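## Task

Lay exactly three rods flat in a straight end-to-end line whose total length is 14 cm, using the colour code for lengths (blue 1, magenta 2, grey 3, orange 4, lime 5, purple 6, red 7, green 8, pink 9, turquoise 10 cm). Neighbouring ends must touch or nearly touch. No second train may exist, every rod outside the train must sit at least one rod width away from it, and the result must hold without the robot's support. Finish by opening the gripper and pulling the arm away.

## Robot and tools

Robot: a single five-joint arm (an xArm5) carrying a two-finger parallel gripper. The joints, in column order, are waist (turns the whole arm about a vertical axis, counterclockwise from above as the angle increases), shoulder, elbow and wrist pitch (these three bend the arm inside one vertical plane through the waist axis), and wrist roll (spins the gripper about the direction the fingers point). Because of this layout the fingers can only point within that vertical plane; they cannot be aimed sideways out of it.

Frame: the scene frame has its origin on the table surface directly beneath the arm base, +z upward, +x forward, and +y to the left when facing along +x. Positions are in metres. The base may be slightly tilted against the table, and the reported hand position gets less accurate the farther the arm reaches.

Tool execute_actions: argument actions is a list holding at most one item, or empty. An empty list ({"actions": []}) just reports the current state. An item with rows is a movement: rows is a list of 1 to 15 rows, and steps (1 to 15, default 15) is how many control steps of 1/30 s it lasts. Each row drives one step; if there are fewer rows than steps, the final row keeps being used. Every row is six numbers for the one arm: five absolute joint target angles in radians, in the order waist, shoulder, elbow, wrist pitch, wrist roll, followed by the gripper opening. These are targets to reach, not offsets. Stated joint ranges: waist -6.283 to 6.283, shoulder -2.059 to 2.094, elbow -3.927 to 0.192, wrist pitch -1.693 to 3.142, wrist roll -6.283 to 6.283. A target more than 0.010 rad beyond a range end (and farther out than the joint's current angle) gets the whole call refused, and nothing is sent. Opening runs from -1 (closed) to +1 (fully open, 0.084 m pad gap). An item with only steps (up to 300) is a pause that returns once that many control steps have passed since the previous result. Optional pictures (true/false) chooses whether the camera images come back.

Motion limits: joint targets move at most 3.14 rad/s, accelerating over about 0.16 s, and all joints are timed to arrive together. Per step, each joint's commanded target stays within 0.623 rad of its measured angle, and targets that would put the gripper more than 70 mm from its measured spot are pulled back proportionally. So big moves take several calls. Between calls the arm keeps heading to the last row sent until it essentially stops moving.

Gripper geometry: fingers point along the gripper's +z and close along its y. end_effector_position is the point between the pads when shut, about 2 cm short of the fingertips; closing pushes the tips roughly 10 mm further out.

Gripping: grip_measured in a result is the measured opening on the same -1 to 1 scale as the command. To hold something, keep commanding a value clearly below grip_measured; the bigger the difference, the tighter the squeeze (roughly 24 N per pad at most). Fast closing can hit harder. Echoing grip_measured back still applies some grip on parts up to about 6 cm wide.

Result lines: the state line gives end_effector_position (m), end_effector_quat_wxyz, and linear/angular velocities (m/s, rad/s) in the scene frame. Joint positions and Joint velocities list the five joints (rad, rad/s) then the pad gap (m, m/s). "joint sent to its limit" means some joint was driven to its true end (possibly from an earlier move still running); its absence does not prove more room. "joint command not followed" means a clearance check altered or blocked targets; HELD marks steps where your row was not (fully) sent. A TORQUE FAULT means a joint hit its load limit (waist 47, shoulder 47, elbow 28.2, wrist pitch 18.8, wrist roll 18.8 N m, carried weight included): the arm backs that joint off, freezes 10 s and drops the rest of the call. MOTOR HOT appears from 65 °C; at 80 °C an OVER-TEMPERATURE FAULT brakes the arm until it cools. Holding loads heats motors even during pauses.

Tool zoom_image: camera is one of cam_head_left, cam_head_right, cam_high, cam_low, cam_wrist (each 504x504); region is [x0, y0, x1, y1] in image pixels from the top-left corner, no bigger than 504 by 504. It enlarges that part of the latest image.

Tool read_manual: section "licences" (default) returns licence text; it does not move anything.

Tool finished_scene: scene is the number (1 or 2) of the current scene; it ends and grades that scene irreversibly and opens the next, reporting success.

Things to avoid: dropping rods, sliding or knocking anything off the table (automatic failure), slamming, hard collisions and strong pushes, and stops from faults. Brief external tugs on held parts or nudges to loose rods can occur, so recheck placement before ending. Release the rods and raise the arm clear before calling finished_scene.

Each tool is called after "Request:" as name([rows], argument=value, ...), one row to a line, values as JSON.

## Session

Request:
execute_actions(actions=[])

Scene clock: 0.00 s of 5100.00 s.
end_effector_position=(+0.5056, -0.6057, +0.1570) grip_measured=+1.00 end_effector_quat_wxyz=(+0.309, +0.921, +0.074, +0.223) end_effector_velocity=(-0.000, -0.000, -0.000) end_effector_angular_velocity=(-0.000, +0.000, -0.000)
Joint positions: [-0.926  0.903 -1.728  0.055 -1.038  0.084]
Joint velocities: [-0.     0.     0.001 -0.001 -0.     0.   ]
Motor temperatures (°C, as the motors report them): [35 35 38 39 38]

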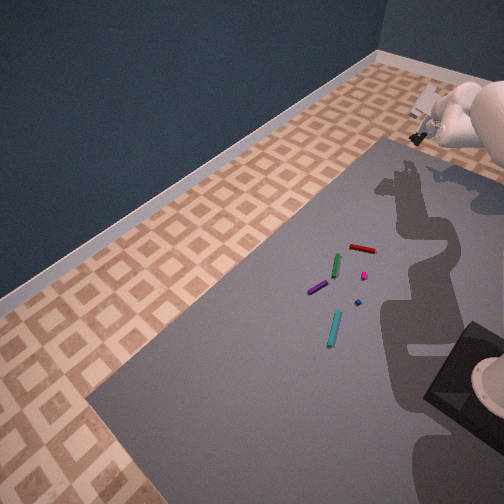

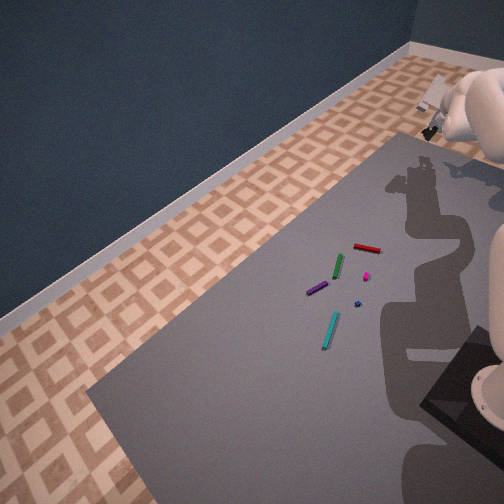

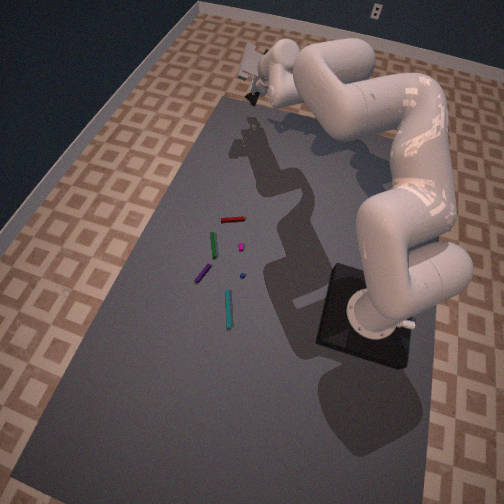

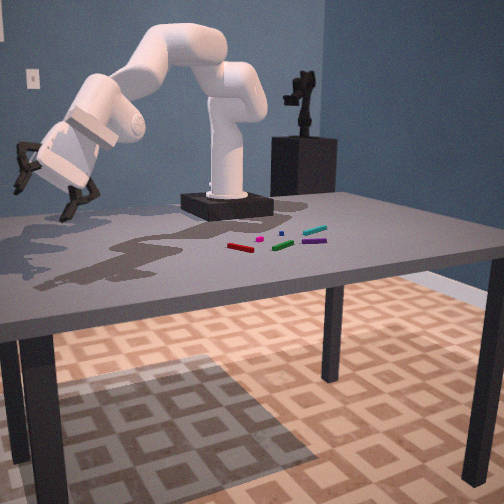

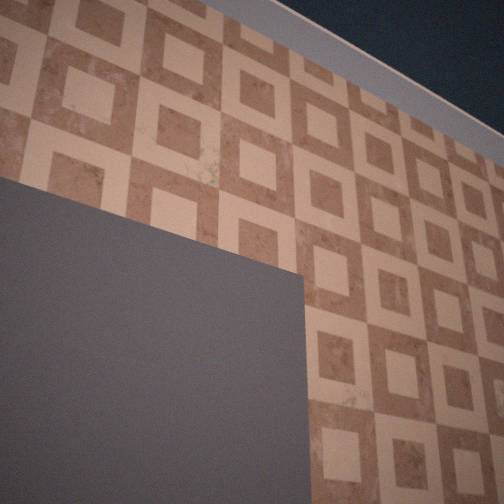

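Request:
zoom_image(camera="cam_high", region=[160, 190, 300, 340])

Request:
zoom_image(camera="cam_head_left", region=[280, 220, 410, 360])

Region (160, 190, 300, 340) of cam_high's 504x504 image, scaled by 3.360, with more detail than that image has; it fills the left 470 columns of this view, and the rest is white.

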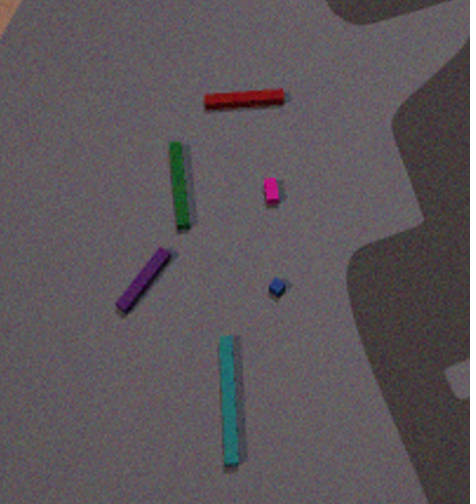

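Region (280, 220, 410, 360) of cam_head_left's 504x504 image, scaled by 3.600, with more detail than that image has; it fills the left 468 columns of this view, and the rest is white.

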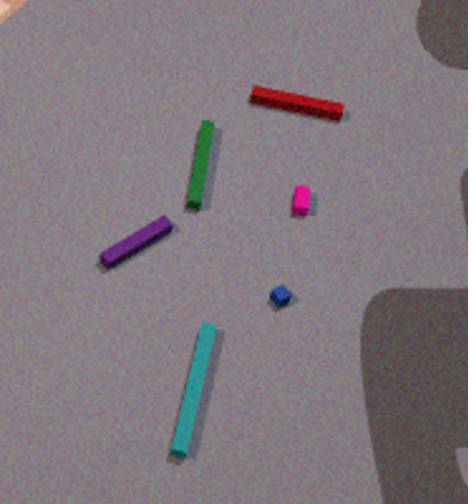

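Request:
execute_actions([
  {"rows":[[0.043,0.2566,-0.883,0.6264,-1.143,0.0]],"steps":15},
], pictures=false)

Request:
execute_actions([
  {"steps":40},
])

Scene clock: 24.47 s of 5100.00 s.
end_effector_position=(+0.5695, -0.4611, +0.1588) grip_measured=-0.01 end_effector_quat_wxyz=(+0.229, +0.936, +0.183, +0.195) end_effector_velocity=(+0.093, +0.347, -0.030) end_effector_angular_velocity=(+0.222, +0.337, +0.496)
Joint positions: [-0.732  0.723 -1.534  0.215 -1.067  0.044]
Joint velocities: [ 0.448 -0.354  0.447  0.311 -0.057 -0.001]
Motor temperatures (°C, as the motors report them): [35 37 40 39 38]
Steps of this call (steps 1 to 90: nothing new was sent; then 20.97 s passed at rest; steps 91 to 105: all 15 steps of this action). Readings (joint positions):
91: [-0.926 0.903 -1.728 0.055 -1.038]
92: [-0.923 0.899 -1.724 0.060 -1.039]
94: [-0.900 0.874 -1.696 0.084 -1.043]
98: [-0.835 0.813 -1.638 0.136 -1.053]
105: the state above

Scene clock: 25.80 s of 5100.00 s.
end_effector_position=(+0.5054, -0.0077, +0.1065) grip_measured=-0.01 end_effector_quat_wxyz=(+0.028, +0.847, +0.529, +0.039) end_effector_velocity=(-0.205, +0.284, -0.033) end_effector_angular_velocity=(-0.006, +0.411, +0.605)
Joint positions: [-0.068  0.321 -0.973  0.57  -1.133  0.044]
Joint velocities: [ 0.555 -0.321  0.448  0.281 -0.052 -0.   ]
Motor temperatures (°C, as the motors report them): [35 37 40 39 38]
Steps of this call (steps 1 to 40: the robot went on to your last target). Readings (joint positions):
1: [-0.717 0.712 -1.519 0.225 -1.069]
2: [-0.702 0.700 -1.504 0.235 -1.071]
4: [-0.672 0.678 -1.474 0.254 -1.074]
8: [-0.611 0.637 -1.416 0.291 -1.081]
40: the state above
camera_calibration (this result's frames):
cam_wrist: T_world_to_cam=[[0.905225, -0.417913, 0.0769181, -0.433862], [-0.416489, -0.908487, -0.0344816, 0.276538], [0.0842894, -0.000821873, -0.996441, 0.192705], [0, 0, 0, 1]] pos_world=[0.491675, 0.0700732, 0.234927]

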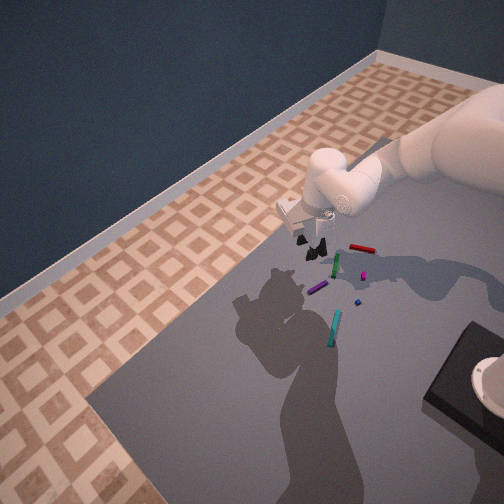

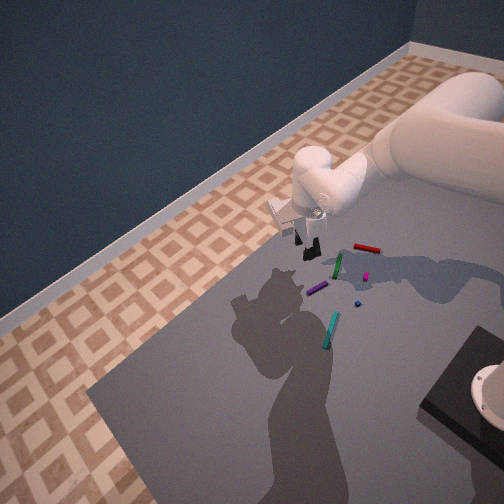

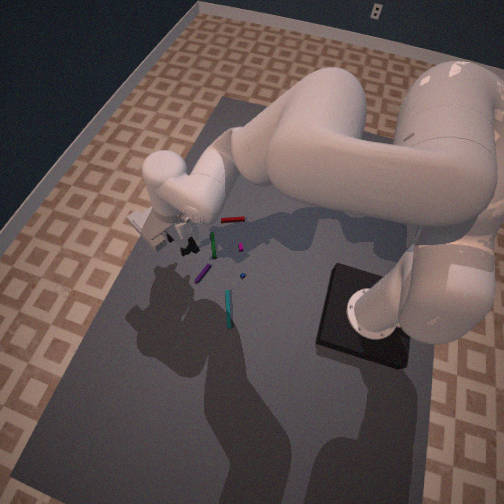

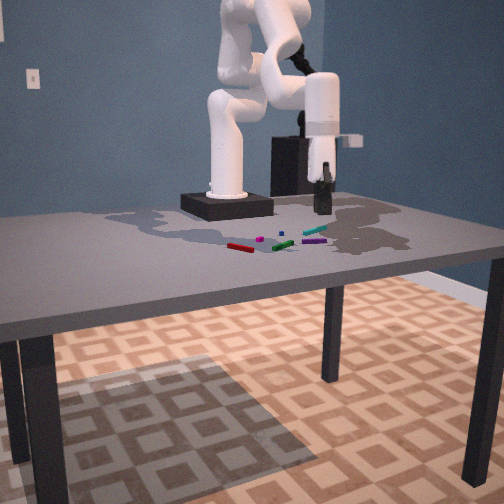

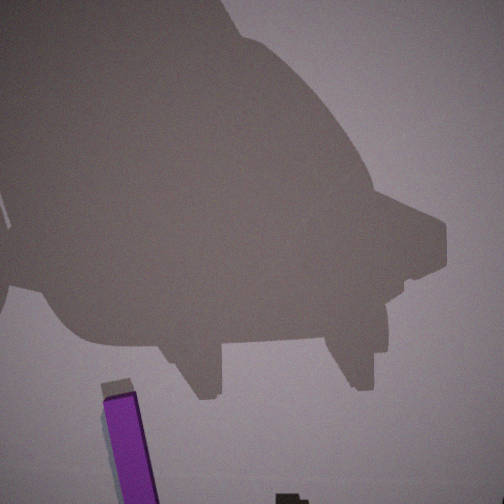

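Request:
execute_actions([
  {"steps":20},
])

Scene clock: 28.57 s of 5100.00 s.
end_effector_position=(+0.4608, +0.0441, +0.1002) grip_measured=-0.01 end_effector_quat_wxyz=(+0.006, +0.815, +0.580, +0.004) end_effector_velocity=(+0.001, -0.000, +0.001) end_effector_angular_velocity=(+0.000, -0.002, -0.001)
Joint positions: [ 0.043  0.257 -0.883  0.626 -1.143  0.044]
Joint velocities: [-0.001 -0.    -0.002  0.     0.    -0.   ]
Motor temperatures (°C, as the motors report them): [35 36 40 39 38]
Steps of this call (steps 1 to 30: the robot went on to your last target; steps 31 to 83: nothing new was sent). Readings (joint positions):
1: [-0.049 0.310 -0.958 0.579 -1.134]
2: [-0.030 0.299 -0.943 0.589 -1.136]
4: [0.002 0.281 -0.916 0.605 -1.139]
8: [0.032 0.263 -0.892 0.621 -1.142]
83: the state above
The arm was judged still, so your last target was given up. Only a new action makes it travel on or press farther. Fingers that are still opening or closing keep moving.
camera_calibration (this result's frames):
cam_wrist: T_world_to_cam=[[0.952123, -0.305709, 0.00202259, -0.390374], [-0.30571, -0.952124, 0.000422517, 0.252177], [0.00179659, -0.00102062, -0.999998, 0.228564], [0, 0, 0, 1]] pos_world=[0.448366, 0.120996, 0.229246]

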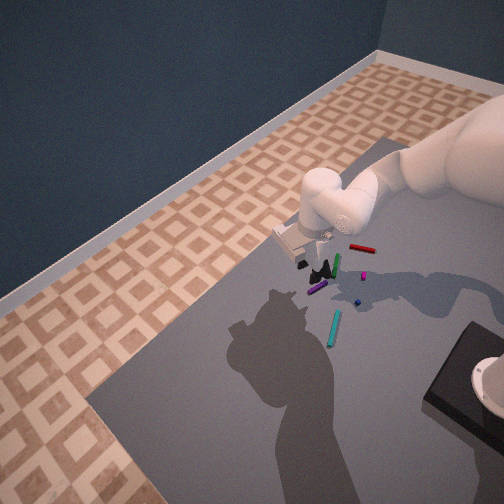

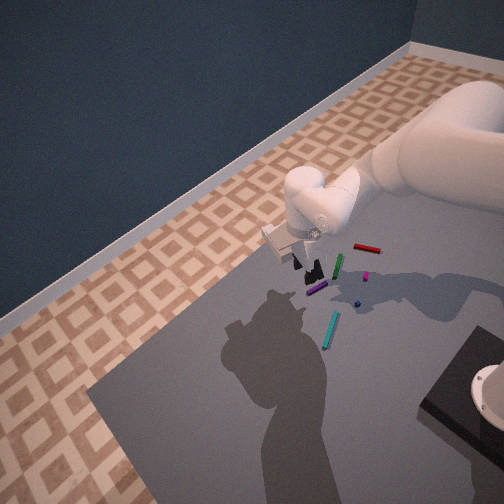

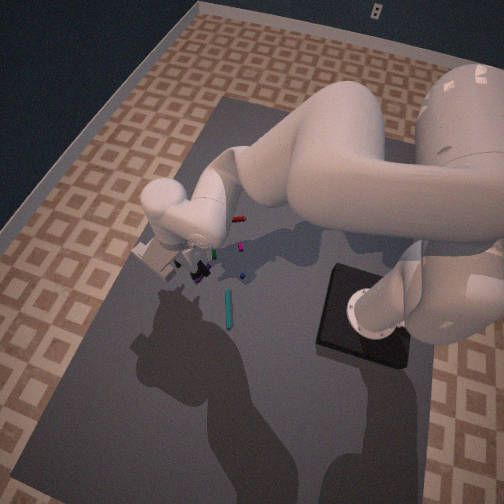

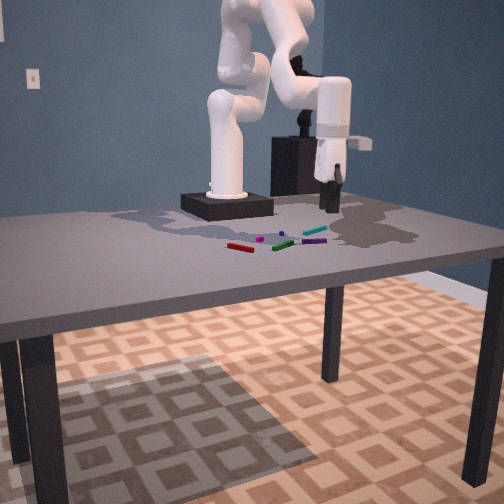

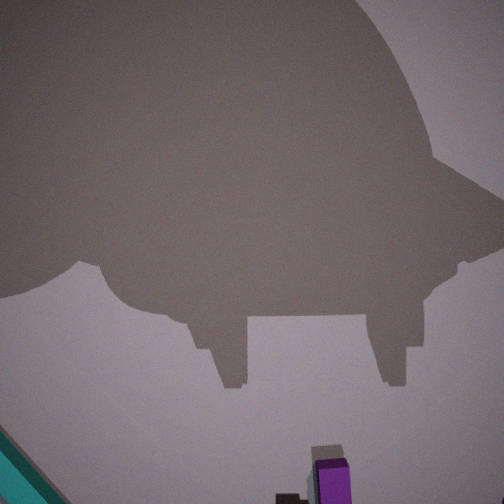

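Request:
execute_actions([
  {"rows":[[-0.0078,0.4089,-0.814,0.4051,-1.19,0.0]],"steps":15},
], pictures=false)

Request:
execute_actions([
  {"steps":15},
])

Request:
zoom_image(camera="cam_low", region=[250, 180, 370, 270])

Request:
zoom_image(camera="cam_head_left", region=[270, 230, 390, 330])

Scene clock: 39.07 s of 5100.00 s.
end_effector_position=(+0.4457, +0.0200, +0.0283) grip_measured=-0.01 end_effector_quat_wxyz=(+0.006, +0.816, +0.579, +0.005) end_effector_velocity=(+0.002, -0.005, -0.010) end_effector_angular_velocity=(+0.001, -0.023, +0.002)
Joint positions: [-0.006  0.405 -0.817  0.41  -1.189  0.044]
Joint velocities: [-0.01   0.028  0.009 -0.06  -0.013 -0.   ]
Motor temperatures (°C, as the motors report them): [35 36 40 39 38]
Steps of this call (steps 1 to 90: nothing new was sent; then 7.00 s passed at rest; steps 91 to 105: all 15 steps of this action). Readings (joint positions):
91: [0.043 0.257 -0.883 0.626 -1.143]
92: [0.042 0.259 -0.882 0.621 -1.144]
94: [0.034 0.284 -0.874 0.579 -1.153]
98: [0.005 0.370 -0.829 0.468 -1.177]
105: the state above

Scene clock: 39.57 s of 5100.00 s.
end_effector_position=(+0.4444, +0.0194, +0.0261) grip_measured=-0.01 end_effector_quat_wxyz=(+0.006, +0.816, +0.579, +0.005) end_effector_velocity=(+0.000, +0.000, -0.000) end_effector_angular_velocity=(+0.000, -0.000, -0.000)
Joint positions: [-0.008  0.409 -0.814  0.405 -1.19   0.044]
Joint velocities: [ 0.     0.001 -0.002  0.     0.     0.   ]
Motor temperatures (°C, as the motors report them): [35 36 40 39 38]
Steps of this call (steps 1 to 15: the robot went on to your last target). Readings (joint positions):
1: [-0.007 0.406 -0.816 0.409 -1.189]
2: [-0.007 0.406 -0.816 0.408 -1.189]
4: [-0.007 0.407 -0.815 0.406 -1.190]
8: [-0.008 0.408 -0.814 0.405 -1.190]
15: the state above
The arm was judged still, so your last target was given up. Only a new action makes it travel on or press farther. Fingers that are still opening or closing keep moving.
camera_calibration (this result's frames):
cam_wrist: T_world_to_cam=[[0.950965, -0.30929, 0.00221112, -0.381642], [-0.309292, -0.950967, 0.000295396, 0.225324], [0.00201133, -0.000964791, -0.999998, 0.154401], [0, 0, 0, 1]] pos_world=[0.432308, 0.0963864, 0.155178]

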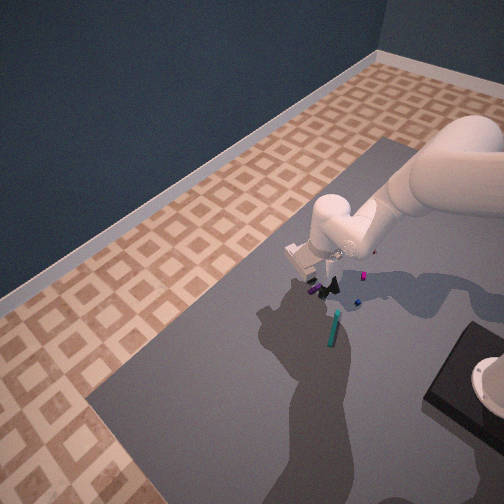

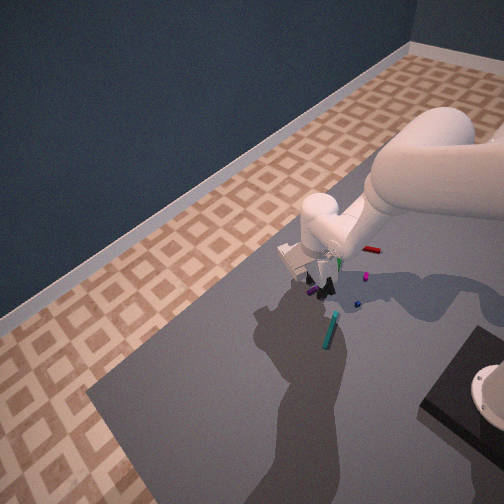

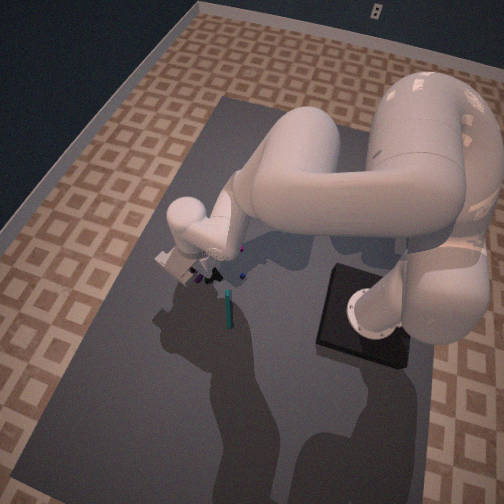

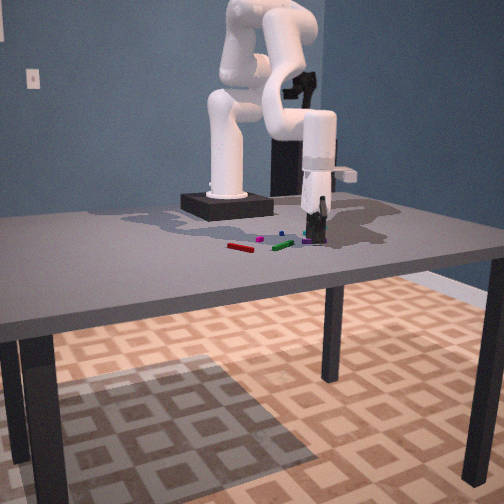

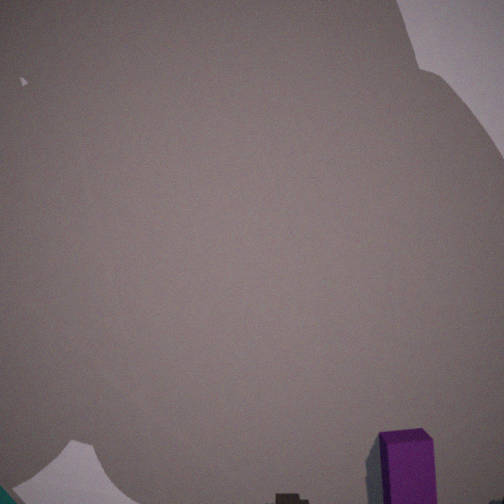

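Region (250, 180, 370, 270) of cam_low's 504x504 image, scaled by 4.200, with more detail than that image has; it fills the top 378 rows of this view, and the rest is white.

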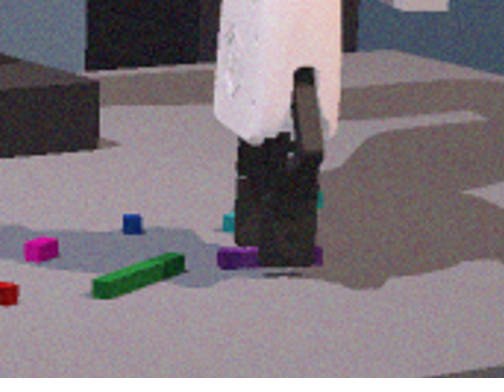

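Region (270, 230, 390, 330) of cam_head_left's 504x504 image, scaled by 4.200, with more detail than that image has.

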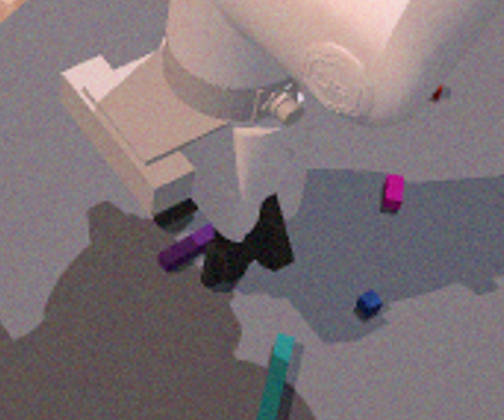

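Request:
execute_actions([
  {"rows":[[-0.0078,0.418,-0.8155,0.3975,-1.19,0.0],[-0.0078,0.418,-0.8155,0.3975,-1.19,-0.1],[-0.0078,0.418,-0.8155,0.3975,-1.19,-0.2],[-0.0078,0.418,-0.8155,0.3975,-1.19,-0.3],[-0.0078,0.418,-0.8155,0.3975,-1.19,-0.4],[-0.0078,0.418,-0.8155,0.3975,-1.19,-0.5],[-0.0078,0.418,-0.8155,0.3975,-1.19,-0.6],[-0.0078,0.418,-0.8155,0.3975,-1.19,-0.7],[-0.0078,0.418,-0.8155,0.3975,-1.19,-0.75],[-0.0078,0.418,-0.8155,0.3975,-1.19,-0.8],[-0.0078,0.418,-0.8155,0.3975,-1.19,-0.85],[-0.0078,0.418,-0.8155,0.3975,-1.19,-0.9],[-0.0078,0.418,-0.8155,0.3975,-1.19,-0.95]],"steps":15},
], pictures=false)

Request:
execute_actions([
  {"steps":10},
], pictures=false)

Scene clock: 46.33 s of 5100.00 s.
end_effector_position=(+0.4445, +0.0194, +0.0231) grip_measured=-0.78 end_effector_quat_wxyz=(+0.006, +0.816, +0.579, +0.005) end_effector_velocity=(-0.000, -0.000, -0.000) end_effector_angular_velocity=(+0.000, +0.000, -0.001)
Joint positions: [-0.008  0.418 -0.816  0.398 -1.19   0.01 ]
Joint velocities: [-0.     0.001  0.001 -0.001  0.001 -0.   ]
Motor temperatures (°C, as the motors report them): [35 36 40 39 38]
Steps of this call (steps 1 to 90: nothing new was sent; then 3.27 s passed at rest; steps 91 to 105: all 15 steps of this action). Readings (joint positions):
91: [-0.008 0.409 -0.814 0.405 -1.190]
92: [-0.008 0.410 -0.814 0.404 -1.190]
94: [-0.008 0.413 -0.815 0.402 -1.190]
98: [-0.008 0.417 -0.815 0.399 -1.190]
105: the state above

Scene clock: 46.67 s of 5100.00 s.
end_effector_position=(+0.4445, +0.0194, +0.0231) grip_measured=-0.78 end_effector_quat_wxyz=(+0.006, +0.816, +0.579, +0.005) end_effector_velocity=(+0.000, -0.000, +0.000) end_effector_angular_velocity=(+0.000, -0.000, -0.000)
Joint positions: [-0.008  0.418 -0.816  0.398 -1.19   0.01 ]
Joint velocities: [-0.     0.    -0.001  0.001  0.    -0.   ]
Motor temperatures (°C, as the motors report them): [35 36 40 39 38]
Steps of this call (steps 1 to 10: the robot went on to your last target). Readings (joint positions):
1: [-0.008 0.418 -0.816 0.398 -1.190]
2: [-0.008 0.418 -0.816 0.398 -1.190]
4: [-0.008 0.418 -0.816 0.398 -1.190]
8: [-0.008 0.418 -0.816 0.398 -1.190]
10: the state above

Request:
execute_actions([
  {"rows":[[-0.0078,0.31,-0.805,0.495,-1.19,-0.95],[-0.0078,0.31,-0.805,0.495,-1.19,-0.95],[-0.0078,0.31,-0.805,0.495,-1.19,-0.95],[-0.0078,0.31,-0.805,0.495,-1.19,-0.95],[-0.0078,0.31,-0.805,0.495,-1.19,-0.95],[-0.0078,0.31,-0.805,0.495,-1.19,-0.95],[-0.0078,0.31,-0.805,0.495,-1.19,-0.95],[-0.54,0.1508,-0.6495,0.4987,-0.8665,-0.95]],"steps":15},
], pictures=false)

Request:
execute_actions([
  {"steps":45},
])

Scene clock: 53.03 s of 5100.00 s.
end_effector_position=(+0.4317, -0.0443, +0.0633) grip_measured=-0.78 end_effector_quat_wxyz=(+0.006, +0.878, +0.479, +0.006) end_effector_velocity=(-0.090, -0.316, +0.037) end_effector_angular_velocity=(+0.018, -0.005, -1.198)
Joint positions: [-0.154  0.277 -0.764  0.486 -1.101  0.01 ]
Joint velocities: [-0.746 -0.243  0.219  0.024  0.452 -0.   ]
Motor temperatures (°C, as the motors report them): [35 36 40 39 38]
Steps of this call (steps 1 to 15: the robot went on to your last target; steps 16 to 90: nothing new was sent; then 2.87 s passed at rest; steps 91 to 105: all 15 steps of this action). Readings (joint positions):
91: [-0.008 0.418 -0.816 0.398 -1.190]
92: [-0.008 0.415 -0.815 0.402 -1.190]
94: [-0.008 0.387 -0.808 0.430 -1.190]
98: [-0.008 0.329 -0.809 0.475 -1.190]
105: the state above

Scene clock: 54.53 s of 5100.00 s.
end_effector_position=(+0.3560, -0.1892, +0.0797) grip_measured=-0.78 end_effector_quat_wxyz=(+0.004, +0.982, +0.188, +0.007) end_effector_velocity=(-0.001, -0.000, -0.000) end_effector_angular_velocity=(+0.001, +0.001, -0.001)
Joint positions: [-0.54   0.151 -0.65   0.499 -0.867  0.01 ]
Joint velocities: [-0.001 -0.     0.001  0.001  0.     0.   ]
Motor temperatures (°C, as the motors report them): [35 36 40 39 38]
Steps of this call (steps 1 to 45: the robot went on to your last target). Readings (joint positions):
1: [-0.179 0.269 -0.756 0.487 -1.086]
2: [-0.204 0.260 -0.749 0.487 -1.071]
4: [-0.255 0.244 -0.734 0.489 -1.040]
8: [-0.357 0.210 -0.704 0.493 -0.978]
45: the state above
The arm was judged still, so your last target was given up. Only a new action makes it travel on or press farther. Fingers that are still opening or closing keep moving.
camera_calibration (this result's frames):
cam_wrist: T_world_to_cam=[[0.390082, -0.920775, -0.00315742, -0.277713], [-0.920737, -0.390029, -0.0109697, 0.32425], [0.00886912, 0.00718623, -0.999935, 0.207074], [0, 0, 0, 1]] pos_world=[0.405044, -0.130733, 0.20974]

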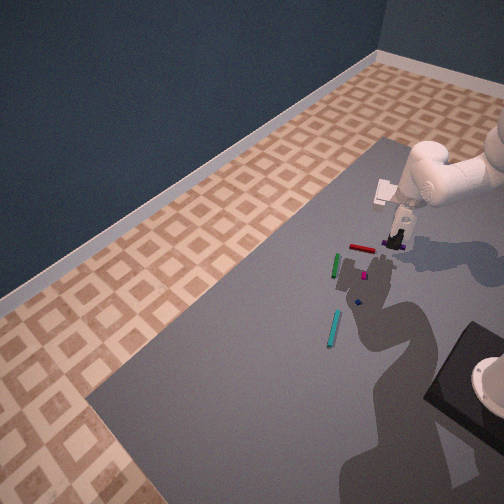

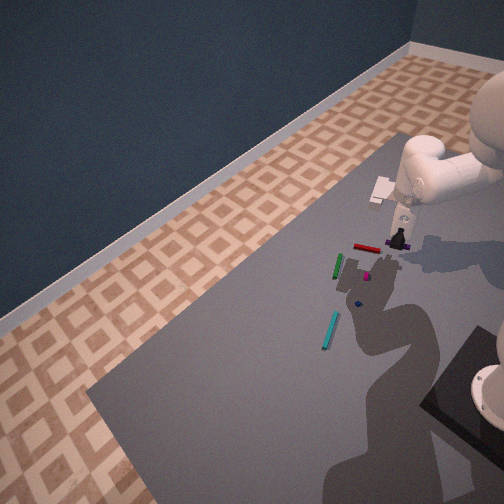

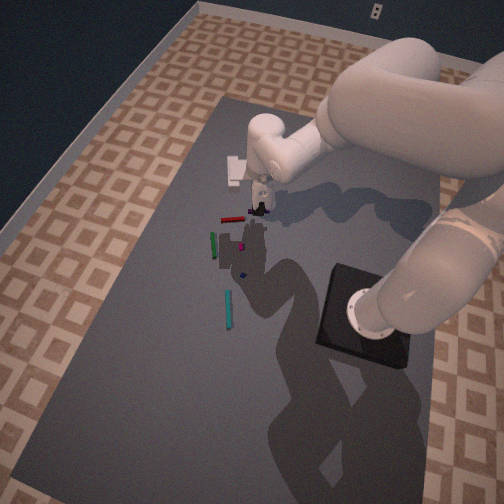

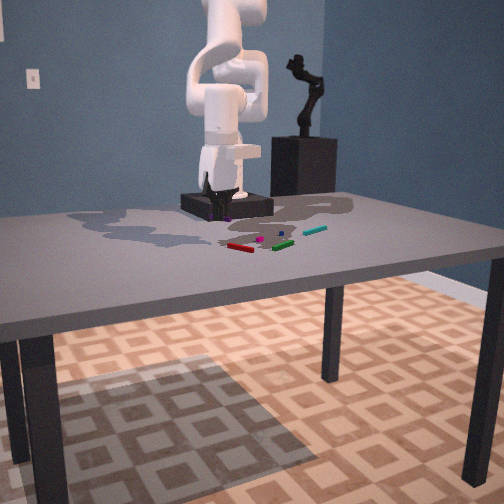

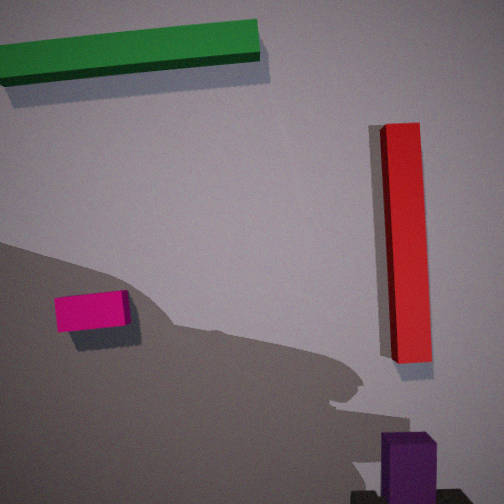

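Request:
execute_actions([
  {"rows":[[-0.5587,0.3394,-0.7126,0.3732,-0.942,-0.95]],"steps":15},
], pictures=false)

Request:
execute_actions([
  {"steps":15},
])

Scene clock: 64.77 s of 5100.00 s.
end_effector_position=(+0.3661, -0.2031, +0.0315) grip_measured=-0.78 end_effector_quat_wxyz=(+0.004, +0.977, +0.215, +0.007) end_effector_velocity=(+0.004, -0.003, -0.008) end_effector_angular_velocity=(-0.004, -0.007, +0.012)
Joint positions: [-0.558  0.335 -0.712  0.376 -0.941  0.01 ]
Joint velocities: [-0.003  0.032 -0.014 -0.026 -0.015 -0.   ]
Motor temperatures (°C, as the motors report them): [35 36 40 39 38]
Steps of this call (steps 1 to 90: nothing new was sent; then 6.73 s passed at rest; steps 91 to 105: all 15 steps of this action). Readings (joint positions):
91: [-0.540 0.151 -0.650 0.499 -0.867]
92: [-0.540 0.154 -0.651 0.495 -0.869]
94: [-0.544 0.193 -0.667 0.467 -0.885]
98: [-0.555 0.300 -0.697 0.403 -0.925]
105: the state above

Scene clock: 65.27 s of 5100.00 s.
end_effector_position=(+0.3659, -0.2032, +0.0302) grip_measured=-0.78 end_effector_quat_wxyz=(+0.004, +0.976, +0.216, +0.007) end_effector_velocity=(-0.001, -0.000, -0.001) end_effector_angular_velocity=(+0.002, +0.003, -0.002)
Joint positions: [-0.559  0.339 -0.713  0.373 -0.942  0.01 ]
Joint velocities: [-0.002  0.001  0.     0.003  0.001 -0.   ]
Motor temperatures (°C, as the motors report them): [35 36 40 39 38]
Steps of this call (steps 1 to 15: the robot went on to your last target). Readings (joint positions):
1: [-0.558 0.336 -0.712 0.375 -0.941]
2: [-0.558 0.337 -0.712 0.374 -0.941]
4: [-0.559 0.338 -0.712 0.374 -0.942]
8: [-0.559 0.339 -0.713 0.373 -0.942]
15: the state above
The arm was judged still, so your last target was given up. Only a new action makes it travel on or press farther. Fingers that are still opening or closing keep moving.
camera_calibration (this result's frames):
cam_wrist: T_world_to_cam=[[0.441706, -0.897157, -0.00244001, -0.308781], [-0.897122, -0.44166, -0.0104551, 0.308286], [0.00830219, 0.00680706, -0.999942, 0.157748], [0, 0, 0, 1]] pos_world=[0.411651, -0.141941, 0.160208]

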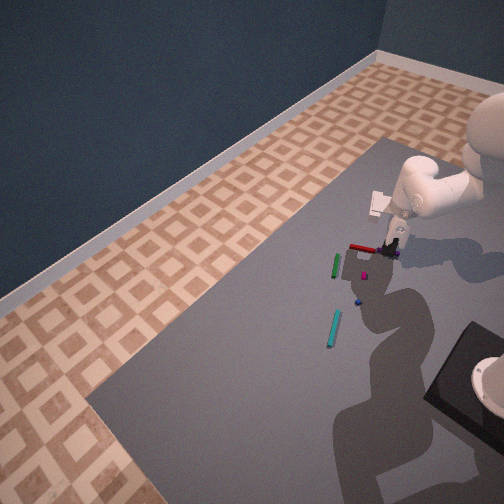

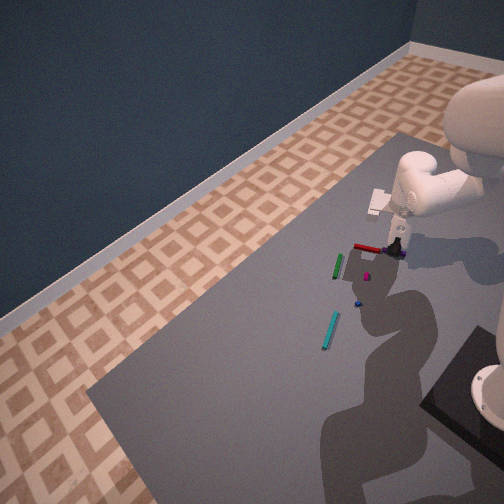

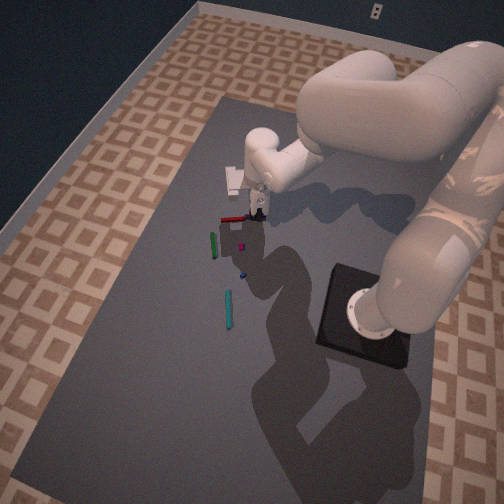

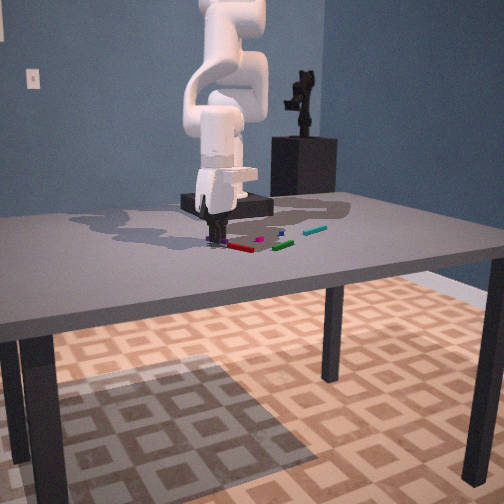

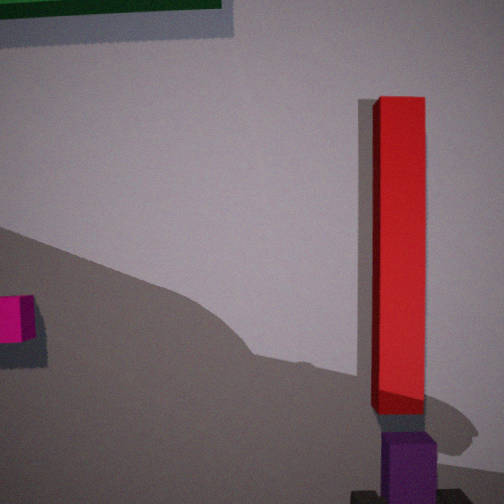

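Request:
execute_actions([
  {"rows":[[-0.5518,0.3633,-0.7213,0.358,-0.935,-0.95]],"steps":15},
], pictures=false)

Request:
execute_actions([
  {"steps":8},
])

Scene clock: 72.07 s of 5100.00 s.
end_effector_position=(+0.3687, -0.2014, +0.0239) grip_measured=-0.78 end_effector_quat_wxyz=(+0.004, +0.976, +0.216, +0.007) end_effector_velocity=(+0.001, -0.000, -0.001) end_effector_angular_velocity=(-0.001, -0.001, -0.000)
Joint positions: [-0.552  0.363 -0.721  0.358 -0.935  0.01 ]
Joint velocities: [ 0.     0.004 -0.003 -0.002  0.     0.   ]
Motor temperatures (°C, as the motors report them): [35 36 40 39 38]
Steps of this call (steps 1 to 90: nothing new was sent; then 3.30 s passed at rest; steps 91 to 105: all 15 steps of this action). Readings (joint positions):
91: [-0.559 0.339 -0.713 0.373 -0.942]
92: [-0.558 0.341 -0.713 0.372 -0.941]
94: [-0.556 0.349 -0.717 0.367 -0.939]
98: [-0.553 0.359 -0.719 0.361 -0.936]
105: the state above

Scene clock: 72.33 s of 5100.00 s.
end_effector_position=(+0.3687, -0.2014, +0.0237) grip_measured=-0.78 end_effector_quat_wxyz=(+0.004, +0.976, +0.216, +0.006) end_effector_velocity=(-0.000, +0.001, -0.001) end_effector_angular_velocity=(+0.001, +0.002, +0.001)
Joint positions: [-0.552  0.363 -0.721  0.358 -0.935  0.01 ]
Joint velocities: [ 0.001  0.001  0.001  0.    -0.     0.   ]
Motor temperatures (°C, as the motors report them): [35 36 40 39 38]
Steps of this call (steps 1 to 8: the robot went on to your last target). Readings (joint positions):
1: [-0.552 0.363 -0.721 0.358 -0.935]
2: [-0.552 0.363 -0.721 0.358 -0.935]
4: [-0.552 0.363 -0.721 0.358 -0.935]
8: the state above
camera_calibration (this result's frames):
cam_wrist: T_world_to_cam=[[0.441602, -0.897208, -0.00249355, -0.308404], [-0.897173, -0.441556, -0.0104204, 0.311535], [0.00824822, 0.00683881, -0.999943, 0.151243], [0, 0, 0, 1]] pos_world=[0.414446, -0.140177, 0.153712]

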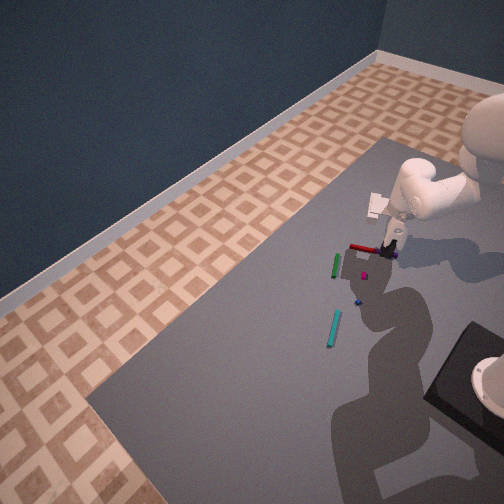

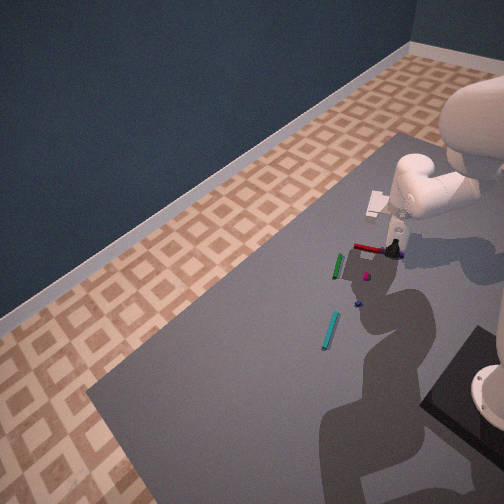

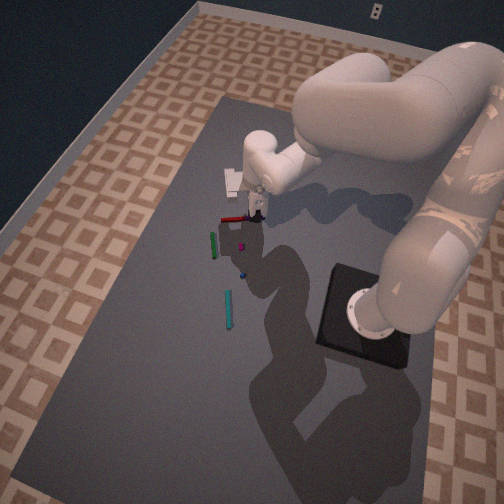

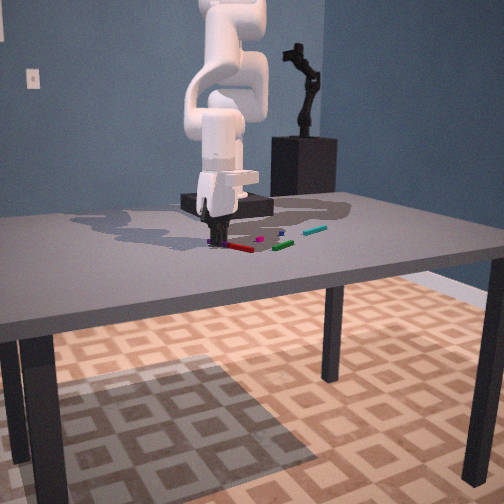

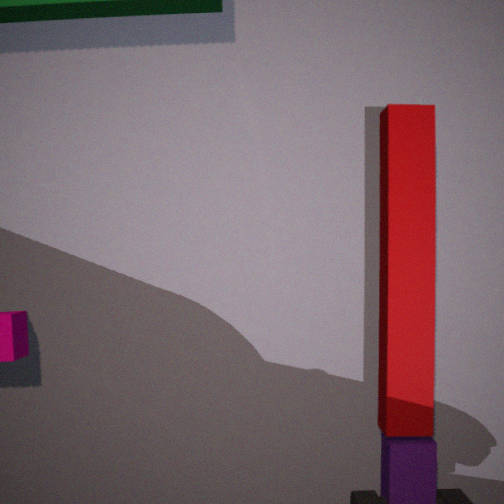

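Request:
execute_actions([
  {"rows":[[-0.5518,0.3633,-0.7213,0.358,-0.935,-0.7],[-0.5518,0.3633,-0.7213,0.358,-0.935,-0.5],[-0.5518,0.3633,-0.7213,0.358,-0.935,-0.3],[-0.5518,0.3633,-0.7213,0.358,-0.935,-0.2],[-0.5518,0.3633,-0.7213,0.358,-0.935,-0.2],[-0.5518,0.3633,-0.7213,0.358,-0.935,-0.2],[-0.5518,0.3633,-0.7213,0.358,-0.935,-0.2],[-0.5518,0.25,-0.705,0.455,-0.935,-0.2]],"steps":15},
], pictures=false)

Request:
execute_actions([
  {"rows":[[-0.14,-0.1599,-0.3119,0.4718,-0.523,-0.2]],"steps":15},
], pictures=false)

Request:
execute_actions([
  {"steps":30},
])

Scene clock: 80.00 s of 5100.00 s.
end_effector_position=(+0.3696, -0.2019, +0.0541) grip_measured=-0.22 end_effector_quat_wxyz=(+0.006, +0.976, +0.216, +0.009) end_effector_velocity=(-0.003, +0.002, +0.073) end_effector_angular_velocity=(-0.003, -0.005, -0.000)
Joint positions: [-0.552  0.27  -0.711  0.435 -0.935  0.035]
Joint velocities: [ 0.    -0.229  0.029  0.195  0.001  0.002]
Motor temperatures (°C, as the motors report them): [35 36 40 39 38]
Steps of this call (steps 1 to 15: the robot went on to your last target; steps 16 to 90: nothing new was sent; then 4.17 s passed at rest; steps 91 to 105: all 15 steps of this action). Readings (joint positions):
91: [-0.552 0.363 -0.721 0.358 -0.935]
92: [-0.552 0.363 -0.721 0.358 -0.935]
94: [-0.552 0.363 -0.721 0.358 -0.935]
98: [-0.552 0.363 -0.721 0.358 -0.935]
105: the state above

Scene clock: 80.50 s of 5100.00 s.
end_effector_position=(+0.3309, -0.0648, +0.0850) grip_measured=-0.22 end_effector_quat_wxyz=(+0.004, +0.976, +0.216, +0.007) end_effector_velocity=(-0.154, +0.285, +0.035) end_effector_angular_velocity=(+0.001, +0.004, +0.007)
Joint positions: [-0.245 -0.052 -0.413  0.465 -0.629  0.035]
Joint velocities: [ 0.741 -0.756  0.711  0.049  0.734  0.   ]
Motor temperatures (°C, as the motors report them): [35 36 40 39 38]
Steps of this call (steps 1 to 15: all 15 steps of this action). Readings (joint positions):
1: [-0.552 0.264 -0.709 0.440 -0.935]
2: [-0.549 0.256 -0.704 0.444 -0.930]
4: [-0.514 0.219 -0.670 0.448 -0.894]
8: [-0.416 0.121 -0.577 0.454 -0.799]
15: the state above

Scene clock: 81.50 s of 5100.00 s.
end_effector_position=(+0.3065, -0.0270, +0.0883) grip_measured=-0.22 end_effector_quat_wxyz=(+0.004, +0.976, +0.216, +0.006) end_effector_velocity=(-0.000, +0.000, -0.000) end_effector_angular_velocity=(-0.000, -0.000, +0.001)
Joint positions: [-0.14  -0.16  -0.312  0.472 -0.523  0.035]
Joint velocities: [ 0.001 -0.     0.001 -0.001 -0.    -0.   ]
Motor temperatures (°C, as the motors report them): [35 36 40 39 38]
Steps of this call (steps 1 to 30: the robot went on to your last target). Readings (joint positions):
1: [-0.221 -0.077 -0.390 0.467 -0.605]
2: [-0.200 -0.098 -0.370 0.468 -0.585]
4: [-0.171 -0.128 -0.341 0.470 -0.556]
8: [-0.148 -0.151 -0.320 0.471 -0.531]
30: the state above
The arm was judged still, so your last target was given up. Only a new action makes it travel on or press farther. Fingers that are still opening or closing keep moving.
camera_calibration (this result's frames):
cam_wrist: T_world_to_cam=[[0.441405, -0.897304, -0.00253227, -0.124247], [-0.89727, -0.441359, -0.0103951, 0.333407], [0.00820992, 0.00686058, -0.999943, 0.215096], [0, 0, 0, 1]] pos_world=[0.352234, 0.0341888, 0.218235]

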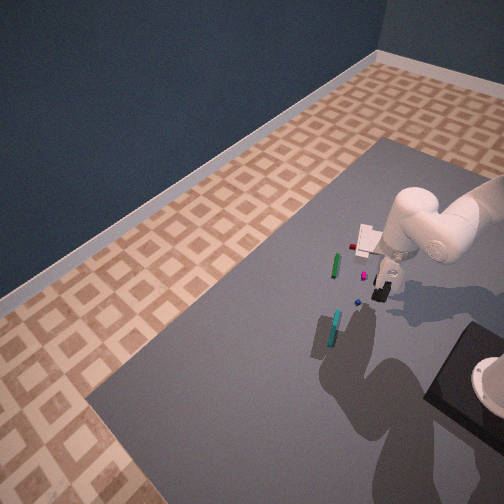

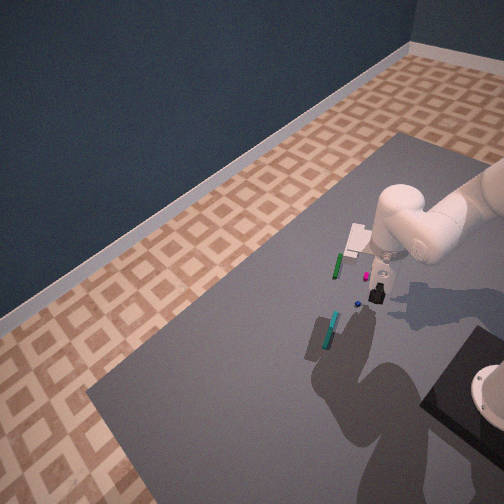

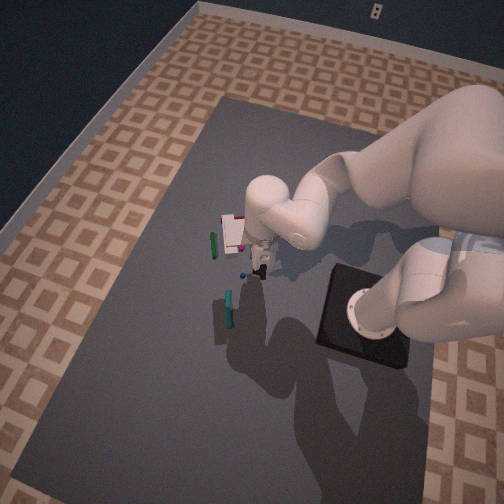

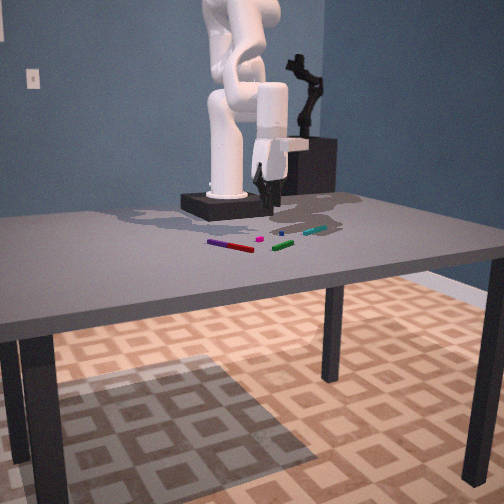

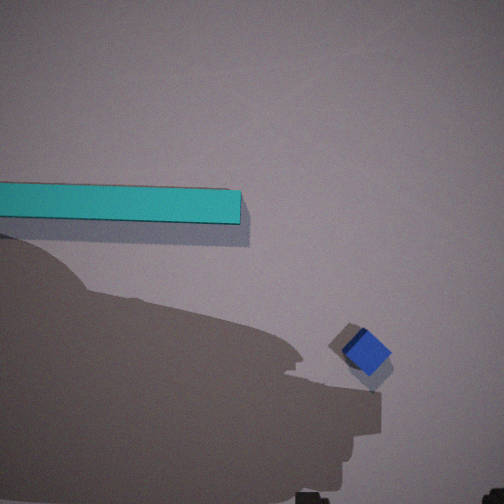

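Request:
zoom_image(camera="cam_wrist", region=[320, 310, 420, 410])

Region (320, 310, 420, 410) of cam_wrist's 504x504 image, scaled by 5.040, with more detail than that image has.

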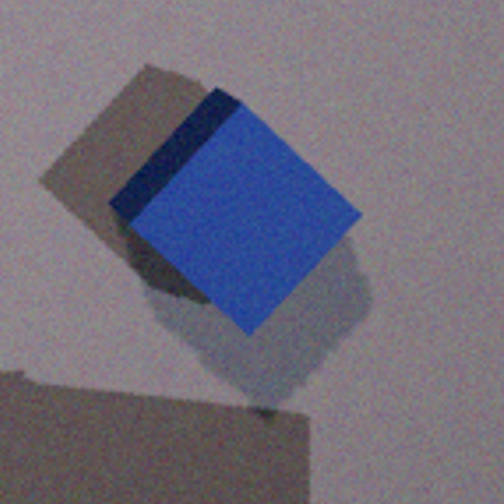

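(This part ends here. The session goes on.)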